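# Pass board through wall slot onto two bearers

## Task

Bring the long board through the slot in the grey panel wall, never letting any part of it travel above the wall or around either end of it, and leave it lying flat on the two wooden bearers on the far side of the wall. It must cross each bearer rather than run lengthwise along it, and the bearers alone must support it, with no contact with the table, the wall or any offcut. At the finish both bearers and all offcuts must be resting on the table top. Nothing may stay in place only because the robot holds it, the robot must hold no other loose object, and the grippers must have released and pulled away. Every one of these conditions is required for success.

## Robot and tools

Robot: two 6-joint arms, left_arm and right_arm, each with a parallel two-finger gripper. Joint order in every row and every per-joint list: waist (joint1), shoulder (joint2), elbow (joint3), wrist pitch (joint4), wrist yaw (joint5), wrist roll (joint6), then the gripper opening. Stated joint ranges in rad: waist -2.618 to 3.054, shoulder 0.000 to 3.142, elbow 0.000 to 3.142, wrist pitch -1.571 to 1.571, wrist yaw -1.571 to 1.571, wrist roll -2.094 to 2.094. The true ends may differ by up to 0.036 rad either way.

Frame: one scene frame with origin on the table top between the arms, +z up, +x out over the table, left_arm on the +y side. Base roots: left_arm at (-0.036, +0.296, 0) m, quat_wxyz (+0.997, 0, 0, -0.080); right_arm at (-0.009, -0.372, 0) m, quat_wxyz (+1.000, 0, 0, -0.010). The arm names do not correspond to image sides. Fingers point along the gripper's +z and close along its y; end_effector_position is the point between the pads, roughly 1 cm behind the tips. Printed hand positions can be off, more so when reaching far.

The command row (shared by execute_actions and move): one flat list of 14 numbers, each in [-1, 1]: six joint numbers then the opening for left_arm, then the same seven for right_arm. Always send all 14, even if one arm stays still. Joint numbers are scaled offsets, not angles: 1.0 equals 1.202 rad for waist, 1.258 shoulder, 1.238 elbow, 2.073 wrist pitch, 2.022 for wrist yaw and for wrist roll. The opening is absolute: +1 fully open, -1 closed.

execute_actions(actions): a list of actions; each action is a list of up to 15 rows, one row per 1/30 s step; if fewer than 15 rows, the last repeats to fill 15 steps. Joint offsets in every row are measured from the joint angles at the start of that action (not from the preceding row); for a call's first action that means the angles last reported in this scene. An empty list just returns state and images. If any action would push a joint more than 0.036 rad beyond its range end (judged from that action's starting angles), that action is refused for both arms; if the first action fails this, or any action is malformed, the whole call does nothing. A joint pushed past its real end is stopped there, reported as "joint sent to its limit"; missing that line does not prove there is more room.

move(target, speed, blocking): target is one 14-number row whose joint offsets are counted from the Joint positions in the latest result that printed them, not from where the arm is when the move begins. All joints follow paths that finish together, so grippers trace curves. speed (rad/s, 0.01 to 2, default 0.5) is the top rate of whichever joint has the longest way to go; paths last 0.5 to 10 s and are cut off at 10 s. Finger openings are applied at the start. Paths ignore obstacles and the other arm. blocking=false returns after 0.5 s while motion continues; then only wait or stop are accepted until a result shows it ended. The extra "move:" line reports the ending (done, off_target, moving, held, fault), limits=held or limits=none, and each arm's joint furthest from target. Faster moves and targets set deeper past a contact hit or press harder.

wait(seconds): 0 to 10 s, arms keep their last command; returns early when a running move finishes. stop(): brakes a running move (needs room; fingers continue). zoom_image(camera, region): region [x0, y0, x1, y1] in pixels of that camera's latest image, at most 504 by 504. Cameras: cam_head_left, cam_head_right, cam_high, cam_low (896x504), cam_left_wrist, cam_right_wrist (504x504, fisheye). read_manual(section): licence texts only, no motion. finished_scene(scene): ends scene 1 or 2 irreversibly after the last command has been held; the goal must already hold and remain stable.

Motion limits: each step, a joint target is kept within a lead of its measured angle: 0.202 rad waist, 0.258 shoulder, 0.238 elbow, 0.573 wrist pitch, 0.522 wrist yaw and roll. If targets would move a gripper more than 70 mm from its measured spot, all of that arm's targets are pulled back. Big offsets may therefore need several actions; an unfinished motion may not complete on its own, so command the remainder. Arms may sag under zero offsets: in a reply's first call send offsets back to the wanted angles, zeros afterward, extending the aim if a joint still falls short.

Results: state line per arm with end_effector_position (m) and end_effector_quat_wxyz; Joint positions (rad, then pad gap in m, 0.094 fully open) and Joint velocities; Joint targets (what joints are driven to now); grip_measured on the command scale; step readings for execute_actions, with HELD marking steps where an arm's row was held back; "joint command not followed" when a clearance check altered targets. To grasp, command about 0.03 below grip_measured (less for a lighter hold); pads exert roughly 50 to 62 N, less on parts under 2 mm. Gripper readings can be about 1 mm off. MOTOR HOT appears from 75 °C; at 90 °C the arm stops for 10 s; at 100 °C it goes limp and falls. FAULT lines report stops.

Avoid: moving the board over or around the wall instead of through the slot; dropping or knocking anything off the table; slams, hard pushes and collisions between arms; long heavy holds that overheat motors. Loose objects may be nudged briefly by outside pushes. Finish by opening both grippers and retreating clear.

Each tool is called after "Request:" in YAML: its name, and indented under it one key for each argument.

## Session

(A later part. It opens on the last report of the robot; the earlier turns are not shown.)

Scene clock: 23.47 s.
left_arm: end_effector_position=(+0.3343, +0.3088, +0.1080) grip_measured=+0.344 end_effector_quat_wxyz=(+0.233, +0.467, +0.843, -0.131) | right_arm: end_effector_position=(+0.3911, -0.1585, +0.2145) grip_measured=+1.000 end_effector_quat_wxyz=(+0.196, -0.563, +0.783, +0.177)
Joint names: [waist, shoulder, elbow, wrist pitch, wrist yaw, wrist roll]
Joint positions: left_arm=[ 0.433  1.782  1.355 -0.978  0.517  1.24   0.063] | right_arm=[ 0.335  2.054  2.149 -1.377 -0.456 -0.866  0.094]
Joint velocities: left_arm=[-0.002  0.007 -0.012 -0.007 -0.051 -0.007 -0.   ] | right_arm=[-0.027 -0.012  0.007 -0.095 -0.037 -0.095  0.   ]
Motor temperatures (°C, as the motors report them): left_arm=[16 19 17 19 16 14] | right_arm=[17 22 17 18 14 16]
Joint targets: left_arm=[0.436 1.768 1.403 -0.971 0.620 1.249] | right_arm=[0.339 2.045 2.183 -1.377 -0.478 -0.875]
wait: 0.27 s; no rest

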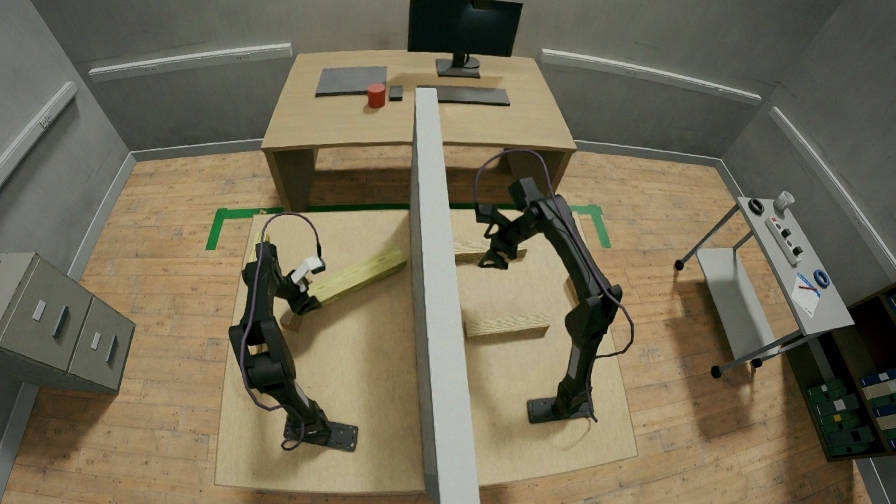

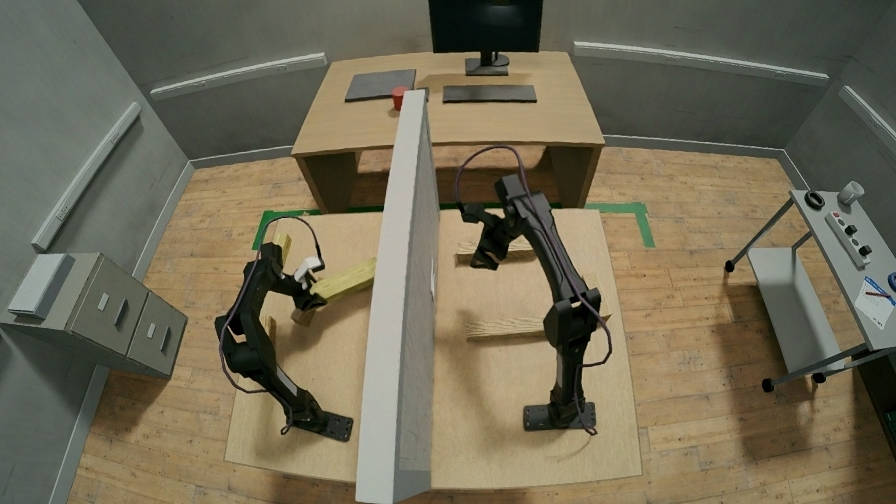

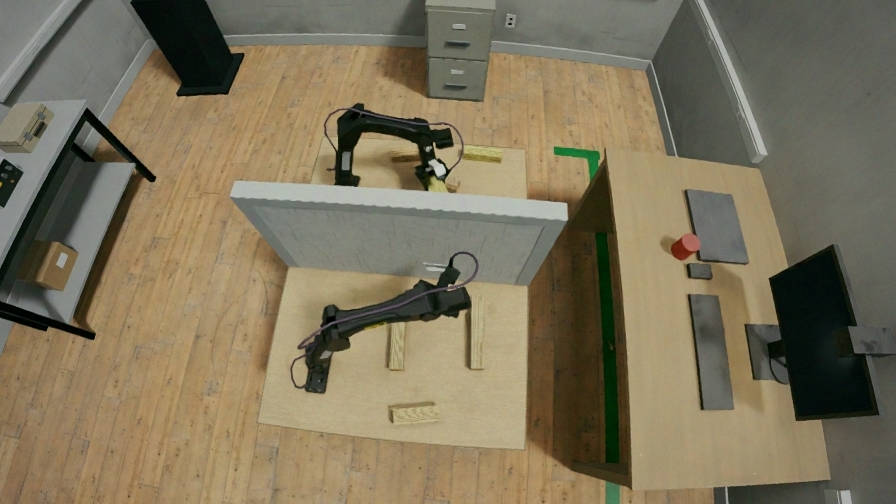

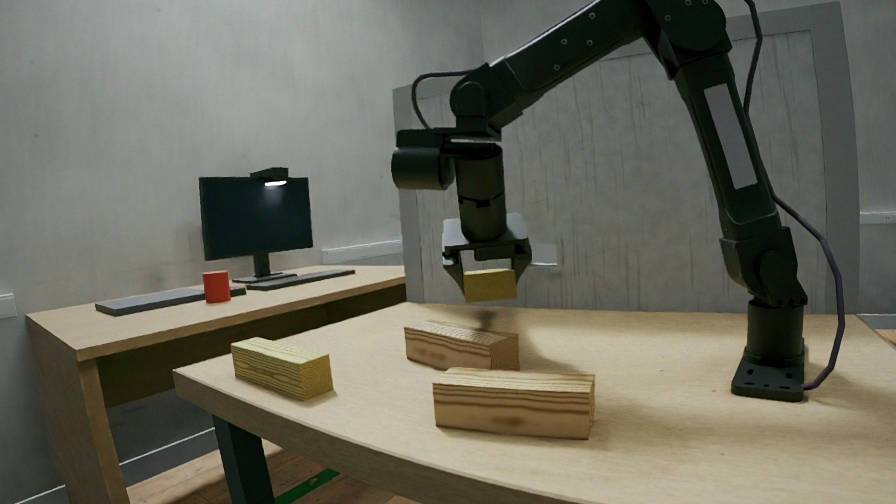

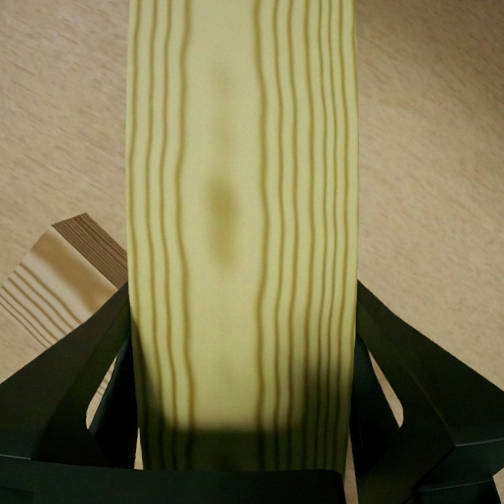

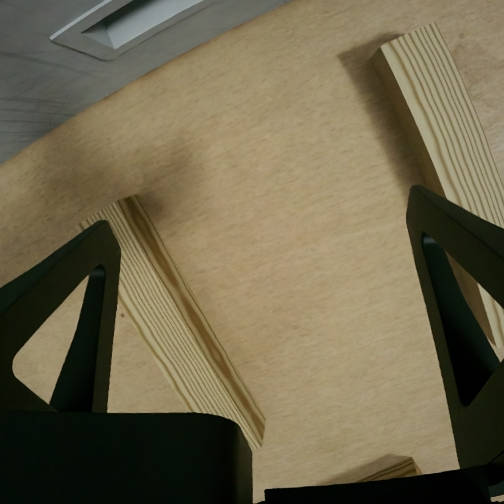

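Request:
execute_actions:
  actions:
    - [[0.0261,-0.0012,0.0535,-0.0090,0.0544,0.0218,0.0,0.0183,-0.0030,0.0290,0.0074,-0.0140,-0.0090,1],[0.0358,0.0237,0.0865,-0.0411,0.0628,0.0658,0.0,0.0254,0.0063,0.0340,0.0101,-0.0191,-0.0206,1],[0.0469,0.0546,0.1274,-0.0784,0.0723,0.1161,0.0,0.0345,0.0178,0.0408,0.0131,-0.0249,-0.0338,1],[0.0589,0.0895,0.1739,-0.1189,0.0825,0.1699,0.0,0.0448,0.0308,0.0490,0.0163,-0.0311,-0.0480,1],[0.0709,0.1265,0.2232,-0.1602,0.0928,0.2240,0.0,0.0559,0.0447,0.0581,0.0196,-0.0373,-0.0622,1],[0.0825,0.1640,0.2733,-0.1999,0.1027,0.2753,0.0,0.0671,0.0588,0.0677,0.0227,-0.0432,-0.0757,1],[0.0927,0.1994,0.3206,-0.2357,0.1115,0.3207,0.0,0.0779,0.0721,0.0771,0.0254,-0.0484,-0.0877,1],[0.1011,0.2314,0.3635,-0.2656,0.1187,0.3577,0.0,0.0874,0.0841,0.0858,0.0276,-0.0526,-0.0975,1],[0.1071,0.2584,0.3997,-0.2877,0.1239,0.3840,0.0,0.0952,0.0943,0.0934,0.0292,-0.0557,-0.1044,1],[0.1105,0.2784,0.4267,-0.2970,0.1268,0.3982,0.0,0.1008,0.1019,0.0993,0.0301,-0.0573,-0.1082,1],[0.1109,0.2907,0.4434,-0.2970,0.1272,0.3995,0.0,0.1040,0.1066,0.1032,0.0302,-0.0574,-0.1085,1],[0.1086,0.2953,0.4497,-0.2970,0.1251,0.3955,0.0,0.1044,0.1084,0.1049,0.0294,-0.0561,-0.1054,1],[0.1193,0.2912,0.4446,-0.2900,0.1207,0.3783,0.0,0.1022,0.1069,0.1043,0.0280,-0.0533,-0.0990,1],[0.1193,0.2861,0.4378,-0.2750,0.1177,0.3576,0.0,0.1106,0.1050,0.1032,0.0270,-0.0514,-0.0947,1],[0.1193,0.2861,0.4378,-0.2699,0.1177,0.3473,0.0,0.1106,0.1050,0.1032,0.0270,-0.0514,-0.0947,1]]

Request:
wait:
  seconds: 0.3

Scene clock: 26.50 s.
left_arm: end_effector_position=(+0.3544, +0.3522, +0.1126) grip_measured=+0.344 end_effector_quat_wxyz=(+0.255, +0.625, +0.710, -0.203) | right_arm: end_effector_position=(+0.3851, -0.0818, +0.1915) grip_measured=+1.000 end_effector_quat_wxyz=(-0.213, +0.675, -0.675, -0.208)
Joint names: [waist, shoulder, elbow, wrist pitch, wrist yaw, wrist roll]
Joint positions: left_arm=[ 0.575  2.161  1.858 -1.449  0.642  1.919  0.063] | right_arm=[ 0.467  2.193  2.244 -1.326 -0.535 -1.044  0.094]
Joint velocities: left_arm=[ 0.017  0.051 -0.002 -0.212 -0.037  0.037 -0.001] | right_arm=[ 0.022  0.085  0.002 -0.037 -0.066 -0.051  0.   ]
Motor temperatures (°C, as the motors report them): left_arm=[16 19 18 19 16 14] | right_arm=[17 23 17 18 14 16]
Joint targets: left_arm=[0.576 2.142 1.897 -1.538 0.755 1.942] | right_arm=[0.468 2.186 2.277 -1.321 -0.560 -1.058]
joint sent to its limit (left arm) — the command would take the wrist pitch past its lower limit, so that joint was sent only as far as its limit.
Step readings (joint positions):
0: left_arm=[0.433 1.782 1.355 -0.979 0.519 1.242] | right_arm=[0.335 2.054 2.149 -1.377 -0.456 -0.867]
1: left_arm=[0.435 1.783 1.358 -0.984 0.520 1.247] | right_arm=[0.336 2.054 2.149 -1.376 -0.456 -0.869]
2: left_arm=[0.440 1.789 1.372 -1.002 0.523 1.267] | right_arm=[0.339 2.054 2.149 -1.375 -0.457 -0.874]
4: left_arm=[0.462 1.833 1.443 -1.080 0.540 1.355] | right_arm=[0.351 2.063 2.164 -1.372 -0.465 -0.897]
8: left_arm=[0.522 1.998 1.681 -1.281 0.597 1.641] | right_arm=[0.403 2.111 2.215 -1.349 -0.500 -0.972]
15: Joint positions above

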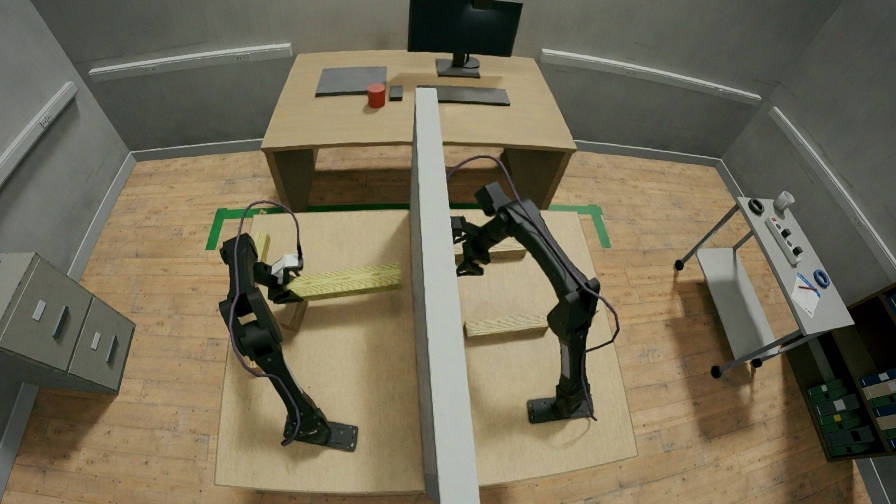

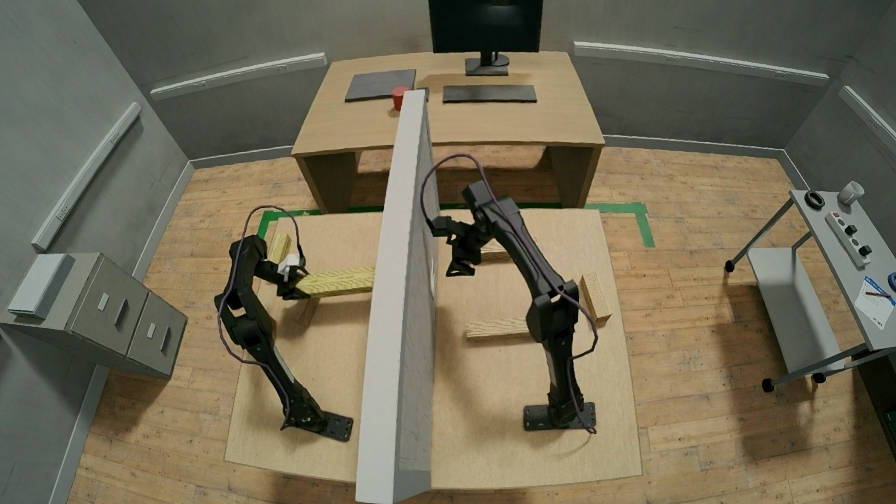

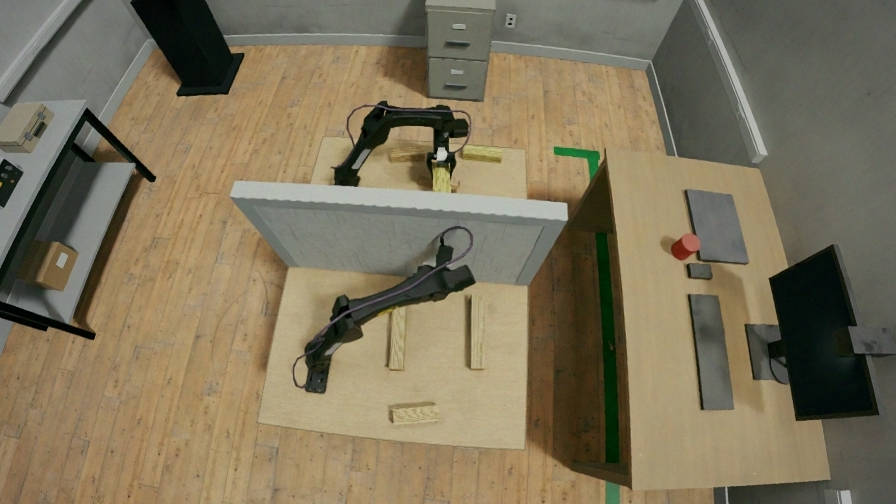

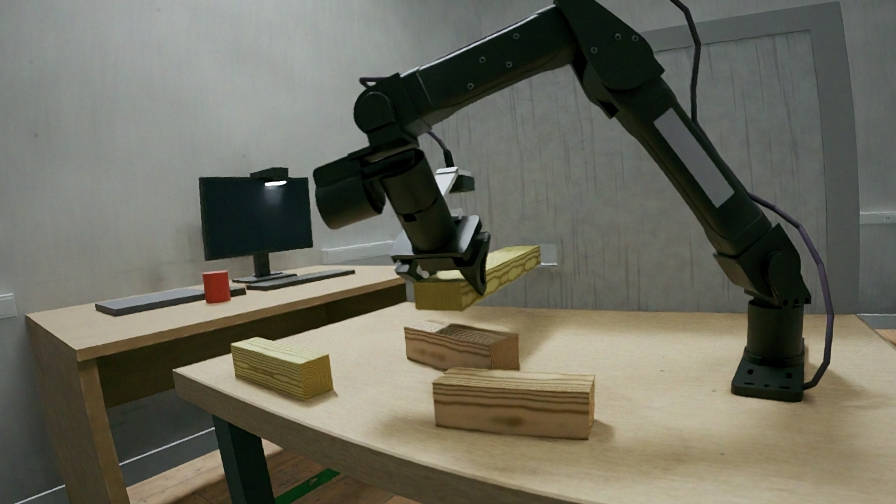

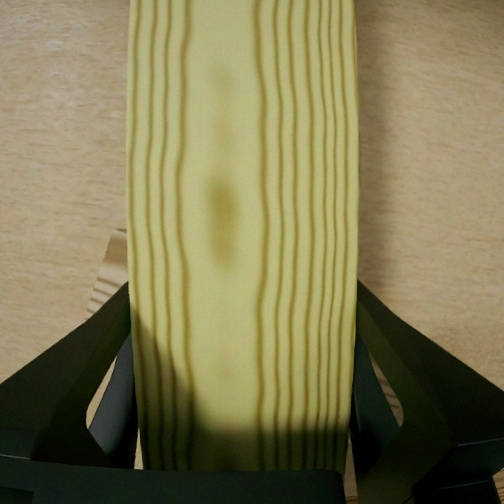

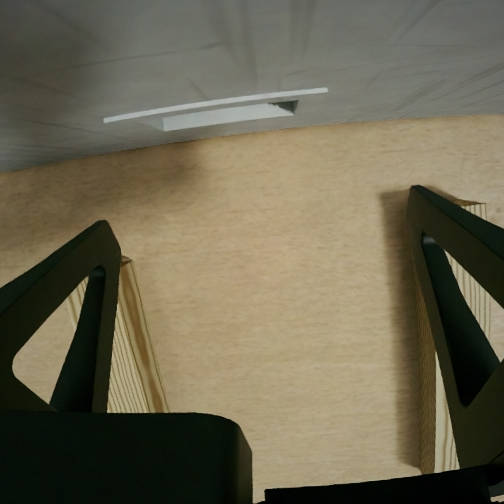

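Scene clock: 26.80 s.
left_arm: end_effector_position=(+0.3486, +0.3486, +0.1147) grip_measured=+0.344 end_effector_quat_wxyz=(+0.253, +0.624, +0.707, -0.217) | right_arm: end_effector_position=(+0.3850, -0.0814, +0.1908) grip_measured=+1.000 end_effector_quat_wxyz=(-0.213, +0.677, -0.673, -0.209)
Joint names: [waist, shoulder, elbow, wrist pitch, wrist yaw, wrist roll]
Joint positions: left_arm=[ 0.576  2.162  1.858 -1.483  0.65   1.934  0.063] | right_arm=[ 0.467  2.195  2.244 -1.326 -0.537 -1.049  0.094]
Joint velocities: left_arm=[ 0.007  0.002 -0.007  0.007  0.007  0.051 -0.001] | right_arm=[ 0.012 -0.012  0.002  0.007  0.051 -0.037  0.   ]
Motor temperatures (°C, as the motors report them): left_arm=[16 20 18 19 16 14] | right_arm=[17 23 17 18 14 16]
Joint targets: left_arm=[0.576 2.142 1.897 -1.538 0.755 1.942] | right_arm=[0.468 2.186 2.277 -1.321 -0.560 -1.057]
wait: 0.30 s; no rest

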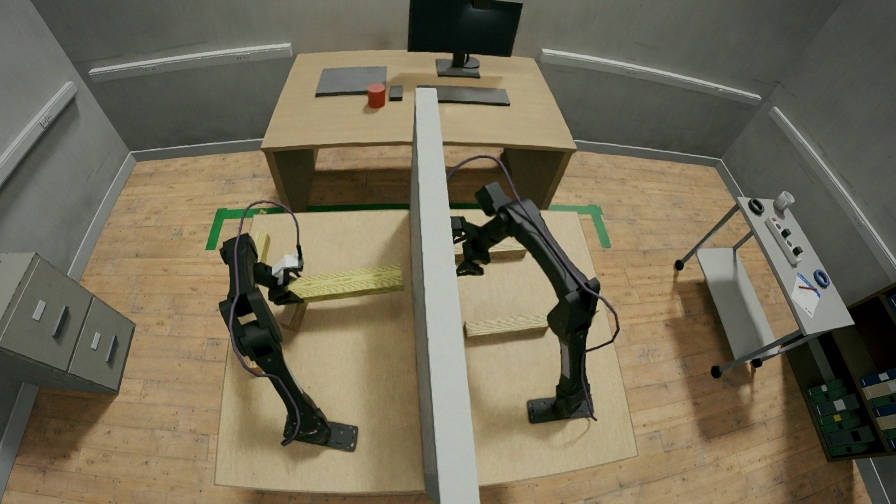

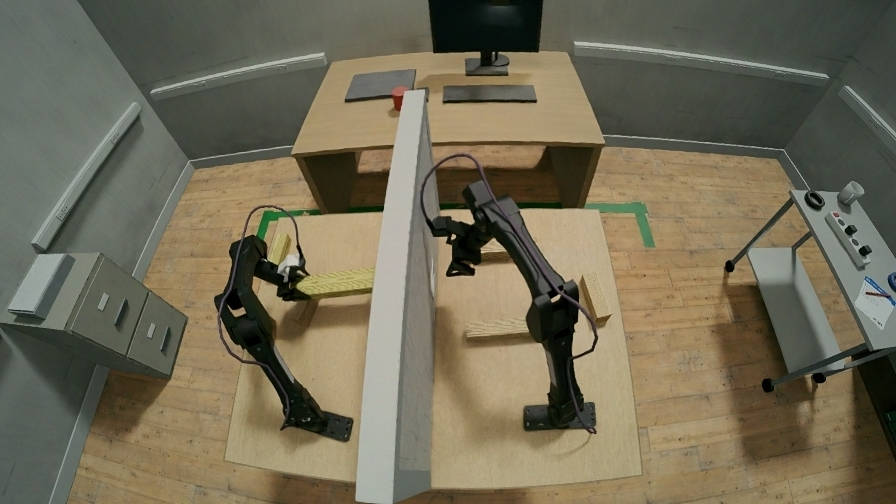

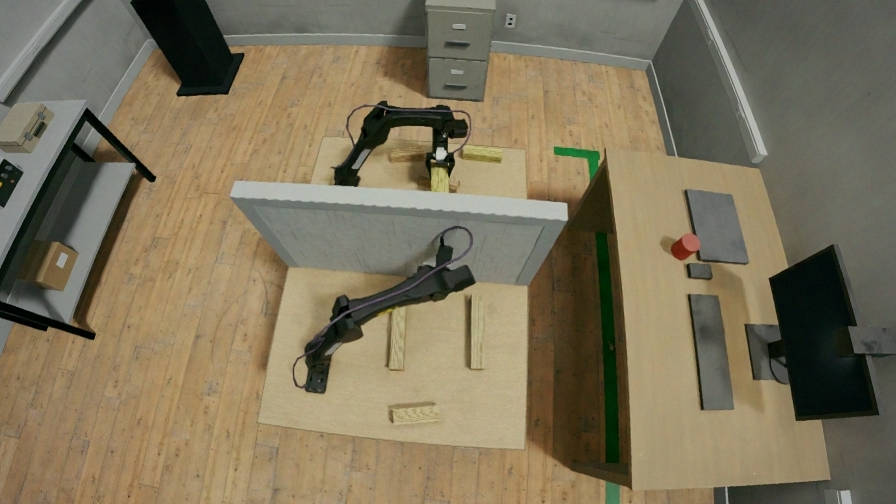

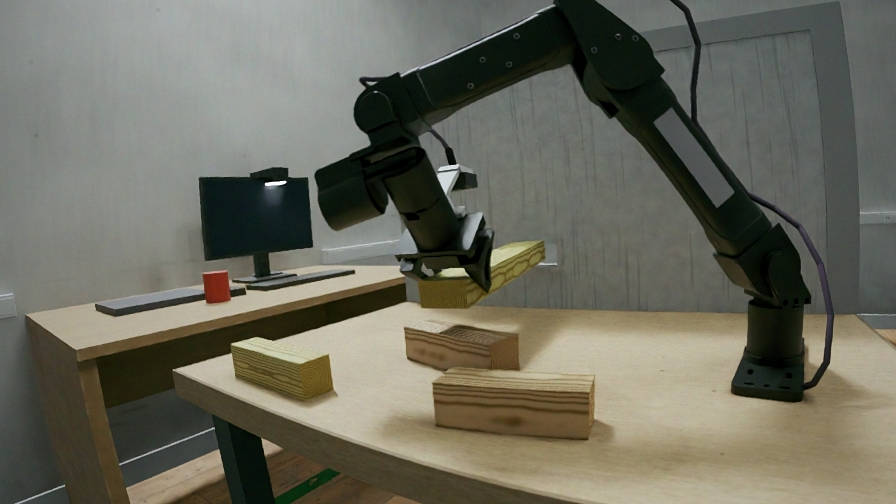

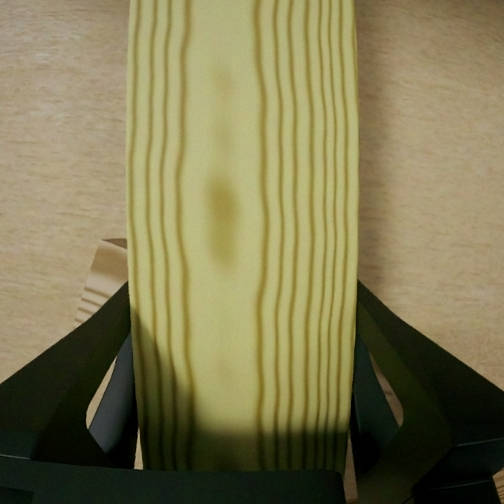

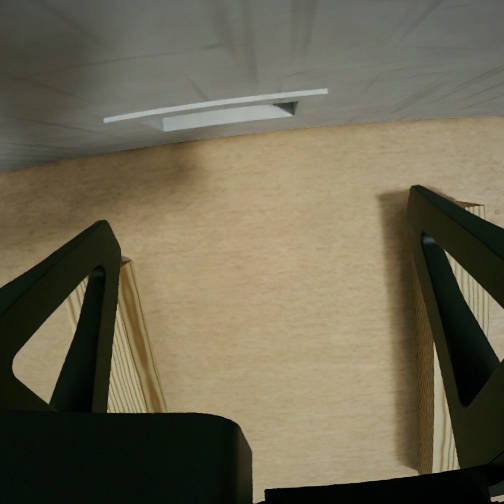

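Request:
execute_actions:
  actions: []

Request:
zoom_image:
  camera: "cam_low"
  region: [400, 220, 580, 330]

Request:
zoom_image:
  camera: "cam_low"
  region: [490, 230, 570, 290]

Request:
zoom_image:
  camera: "cam_head_left"
  region: [270, 230, 450, 330]

Scene clock: 26.90 s.
left_arm: end_effector_position=(+0.3484, +0.3485, +0.1148) grip_measured=+0.344 end_effector_quat_wxyz=(+0.253, +0.624, +0.707, -0.217) | right_arm: end_effector_position=(+0.3850, -0.0814, +0.1908) grip_measured=+1.000 end_effector_quat_wxyz=(-0.213, +0.677, -0.673, -0.209)
Joint names: [waist, shoulder, elbow, wrist pitch, wrist yaw, wrist roll]
Joint positions: left_arm=[ 0.576  2.162  1.858 -1.483  0.65   1.935  0.063] | right_arm=[ 0.467  2.195  2.244 -1.326 -0.537 -1.05   0.094]
Joint velocities: left_arm=[ 0.002 -0.007 -0.007 -0.022  0.022  0.066  0.   ] | right_arm=[ 0.002 -0.017  0.002 -0.066 -0.037 -0.022  0.   ]
Motor temperatures (°C, as the motors report them): left_arm=[16 20 18 19 16 14] | right_arm=[17 23 17 18 14 16]
Joint targets: left_arm=[0.576 2.142 1.897 -1.538 0.755 1.942] | right_arm=[0.468 2.186 2.277 -1.321 -0.560 -1.057]

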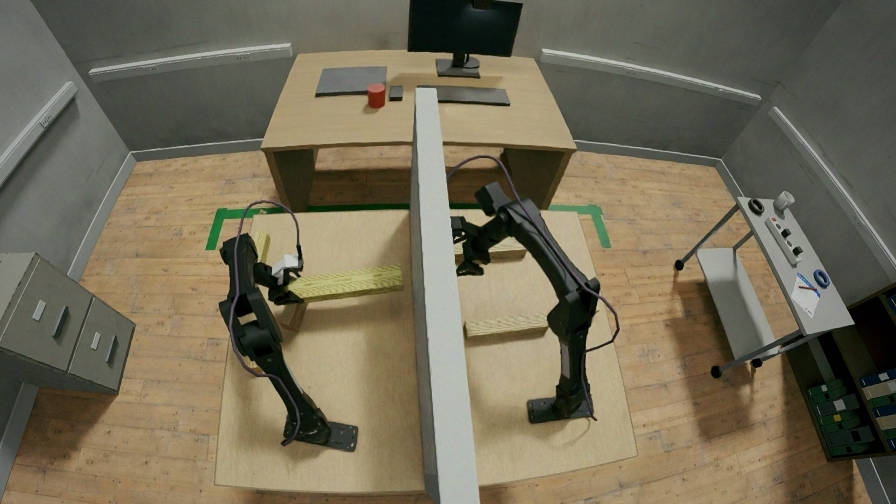

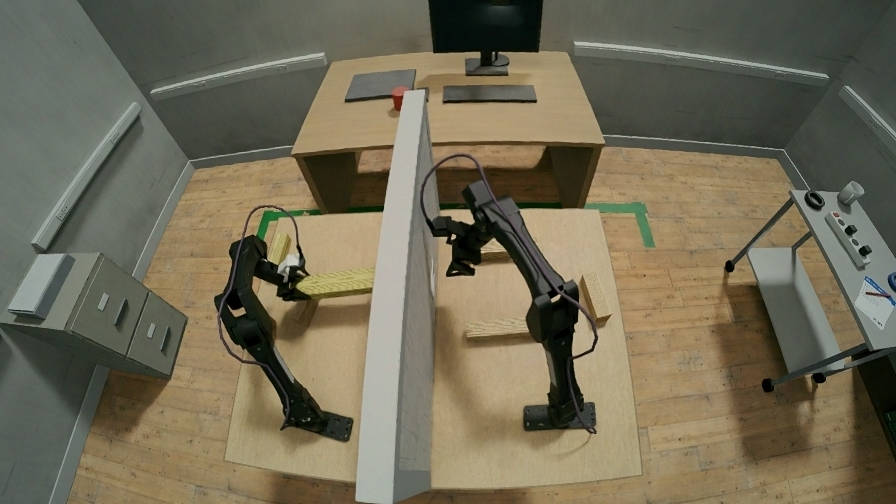

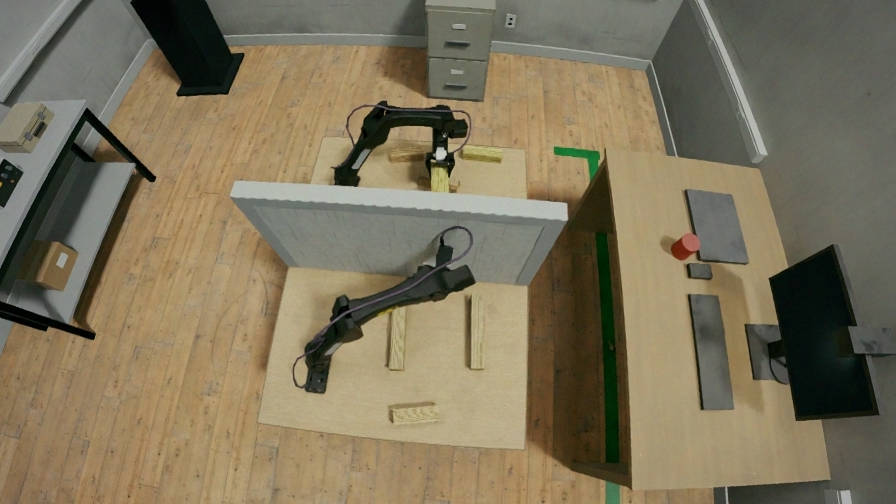

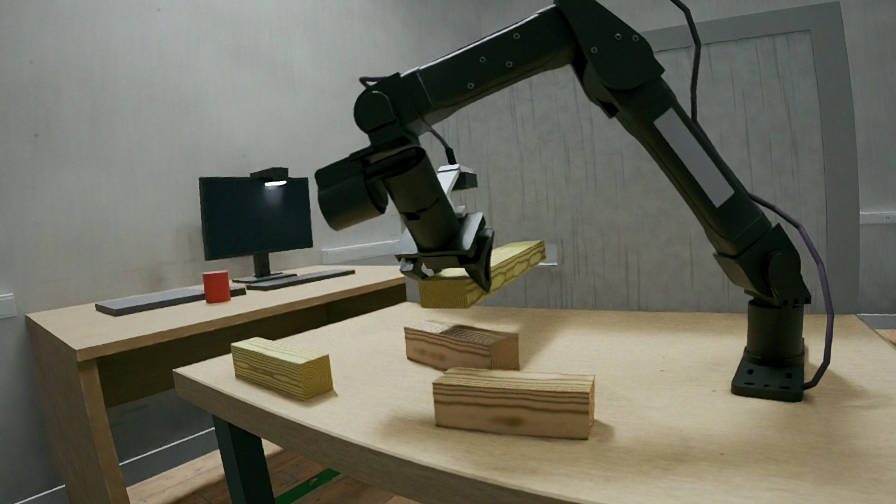

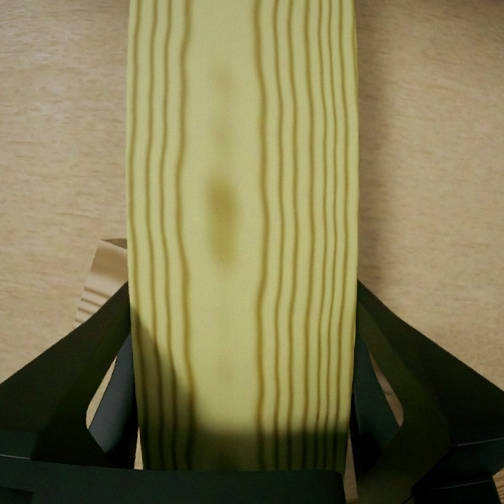

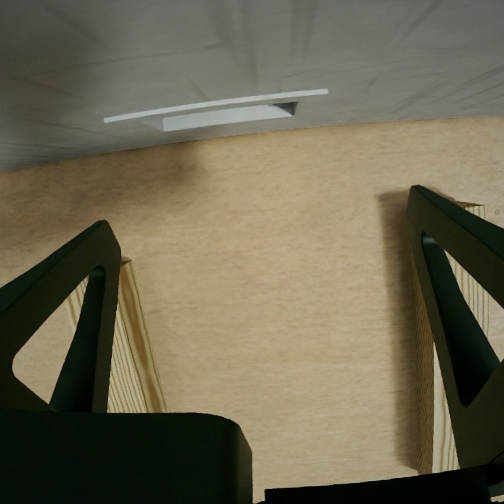

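Region (400, 220, 580, 330) of cam_low's 896x504 image, scaled by 2.800, with more detail than that image has.

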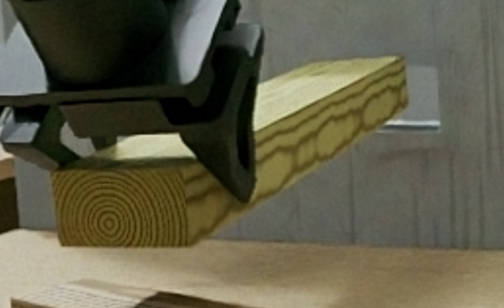

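Region (490, 230, 570, 290) of cam_low's 896x504 image, scaled by 6.300, with more detail than that image has; it fills the top 378 rows of this view, and the rest is white.

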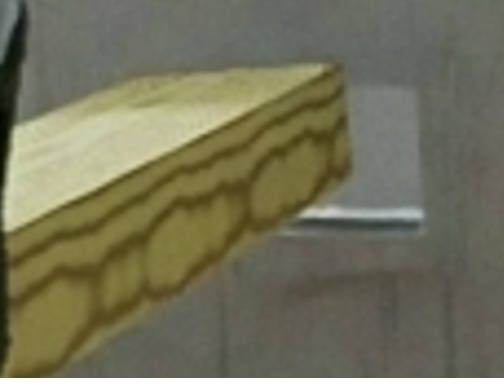

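Region (270, 230, 450, 330) of cam_head_left's 896x504 image, scaled by 2.800, with more detail than that image has.

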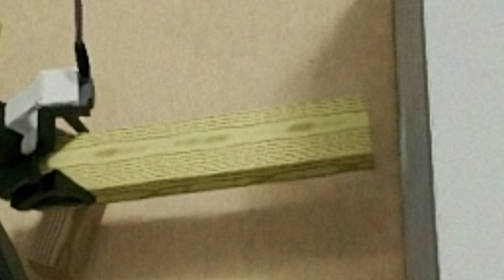

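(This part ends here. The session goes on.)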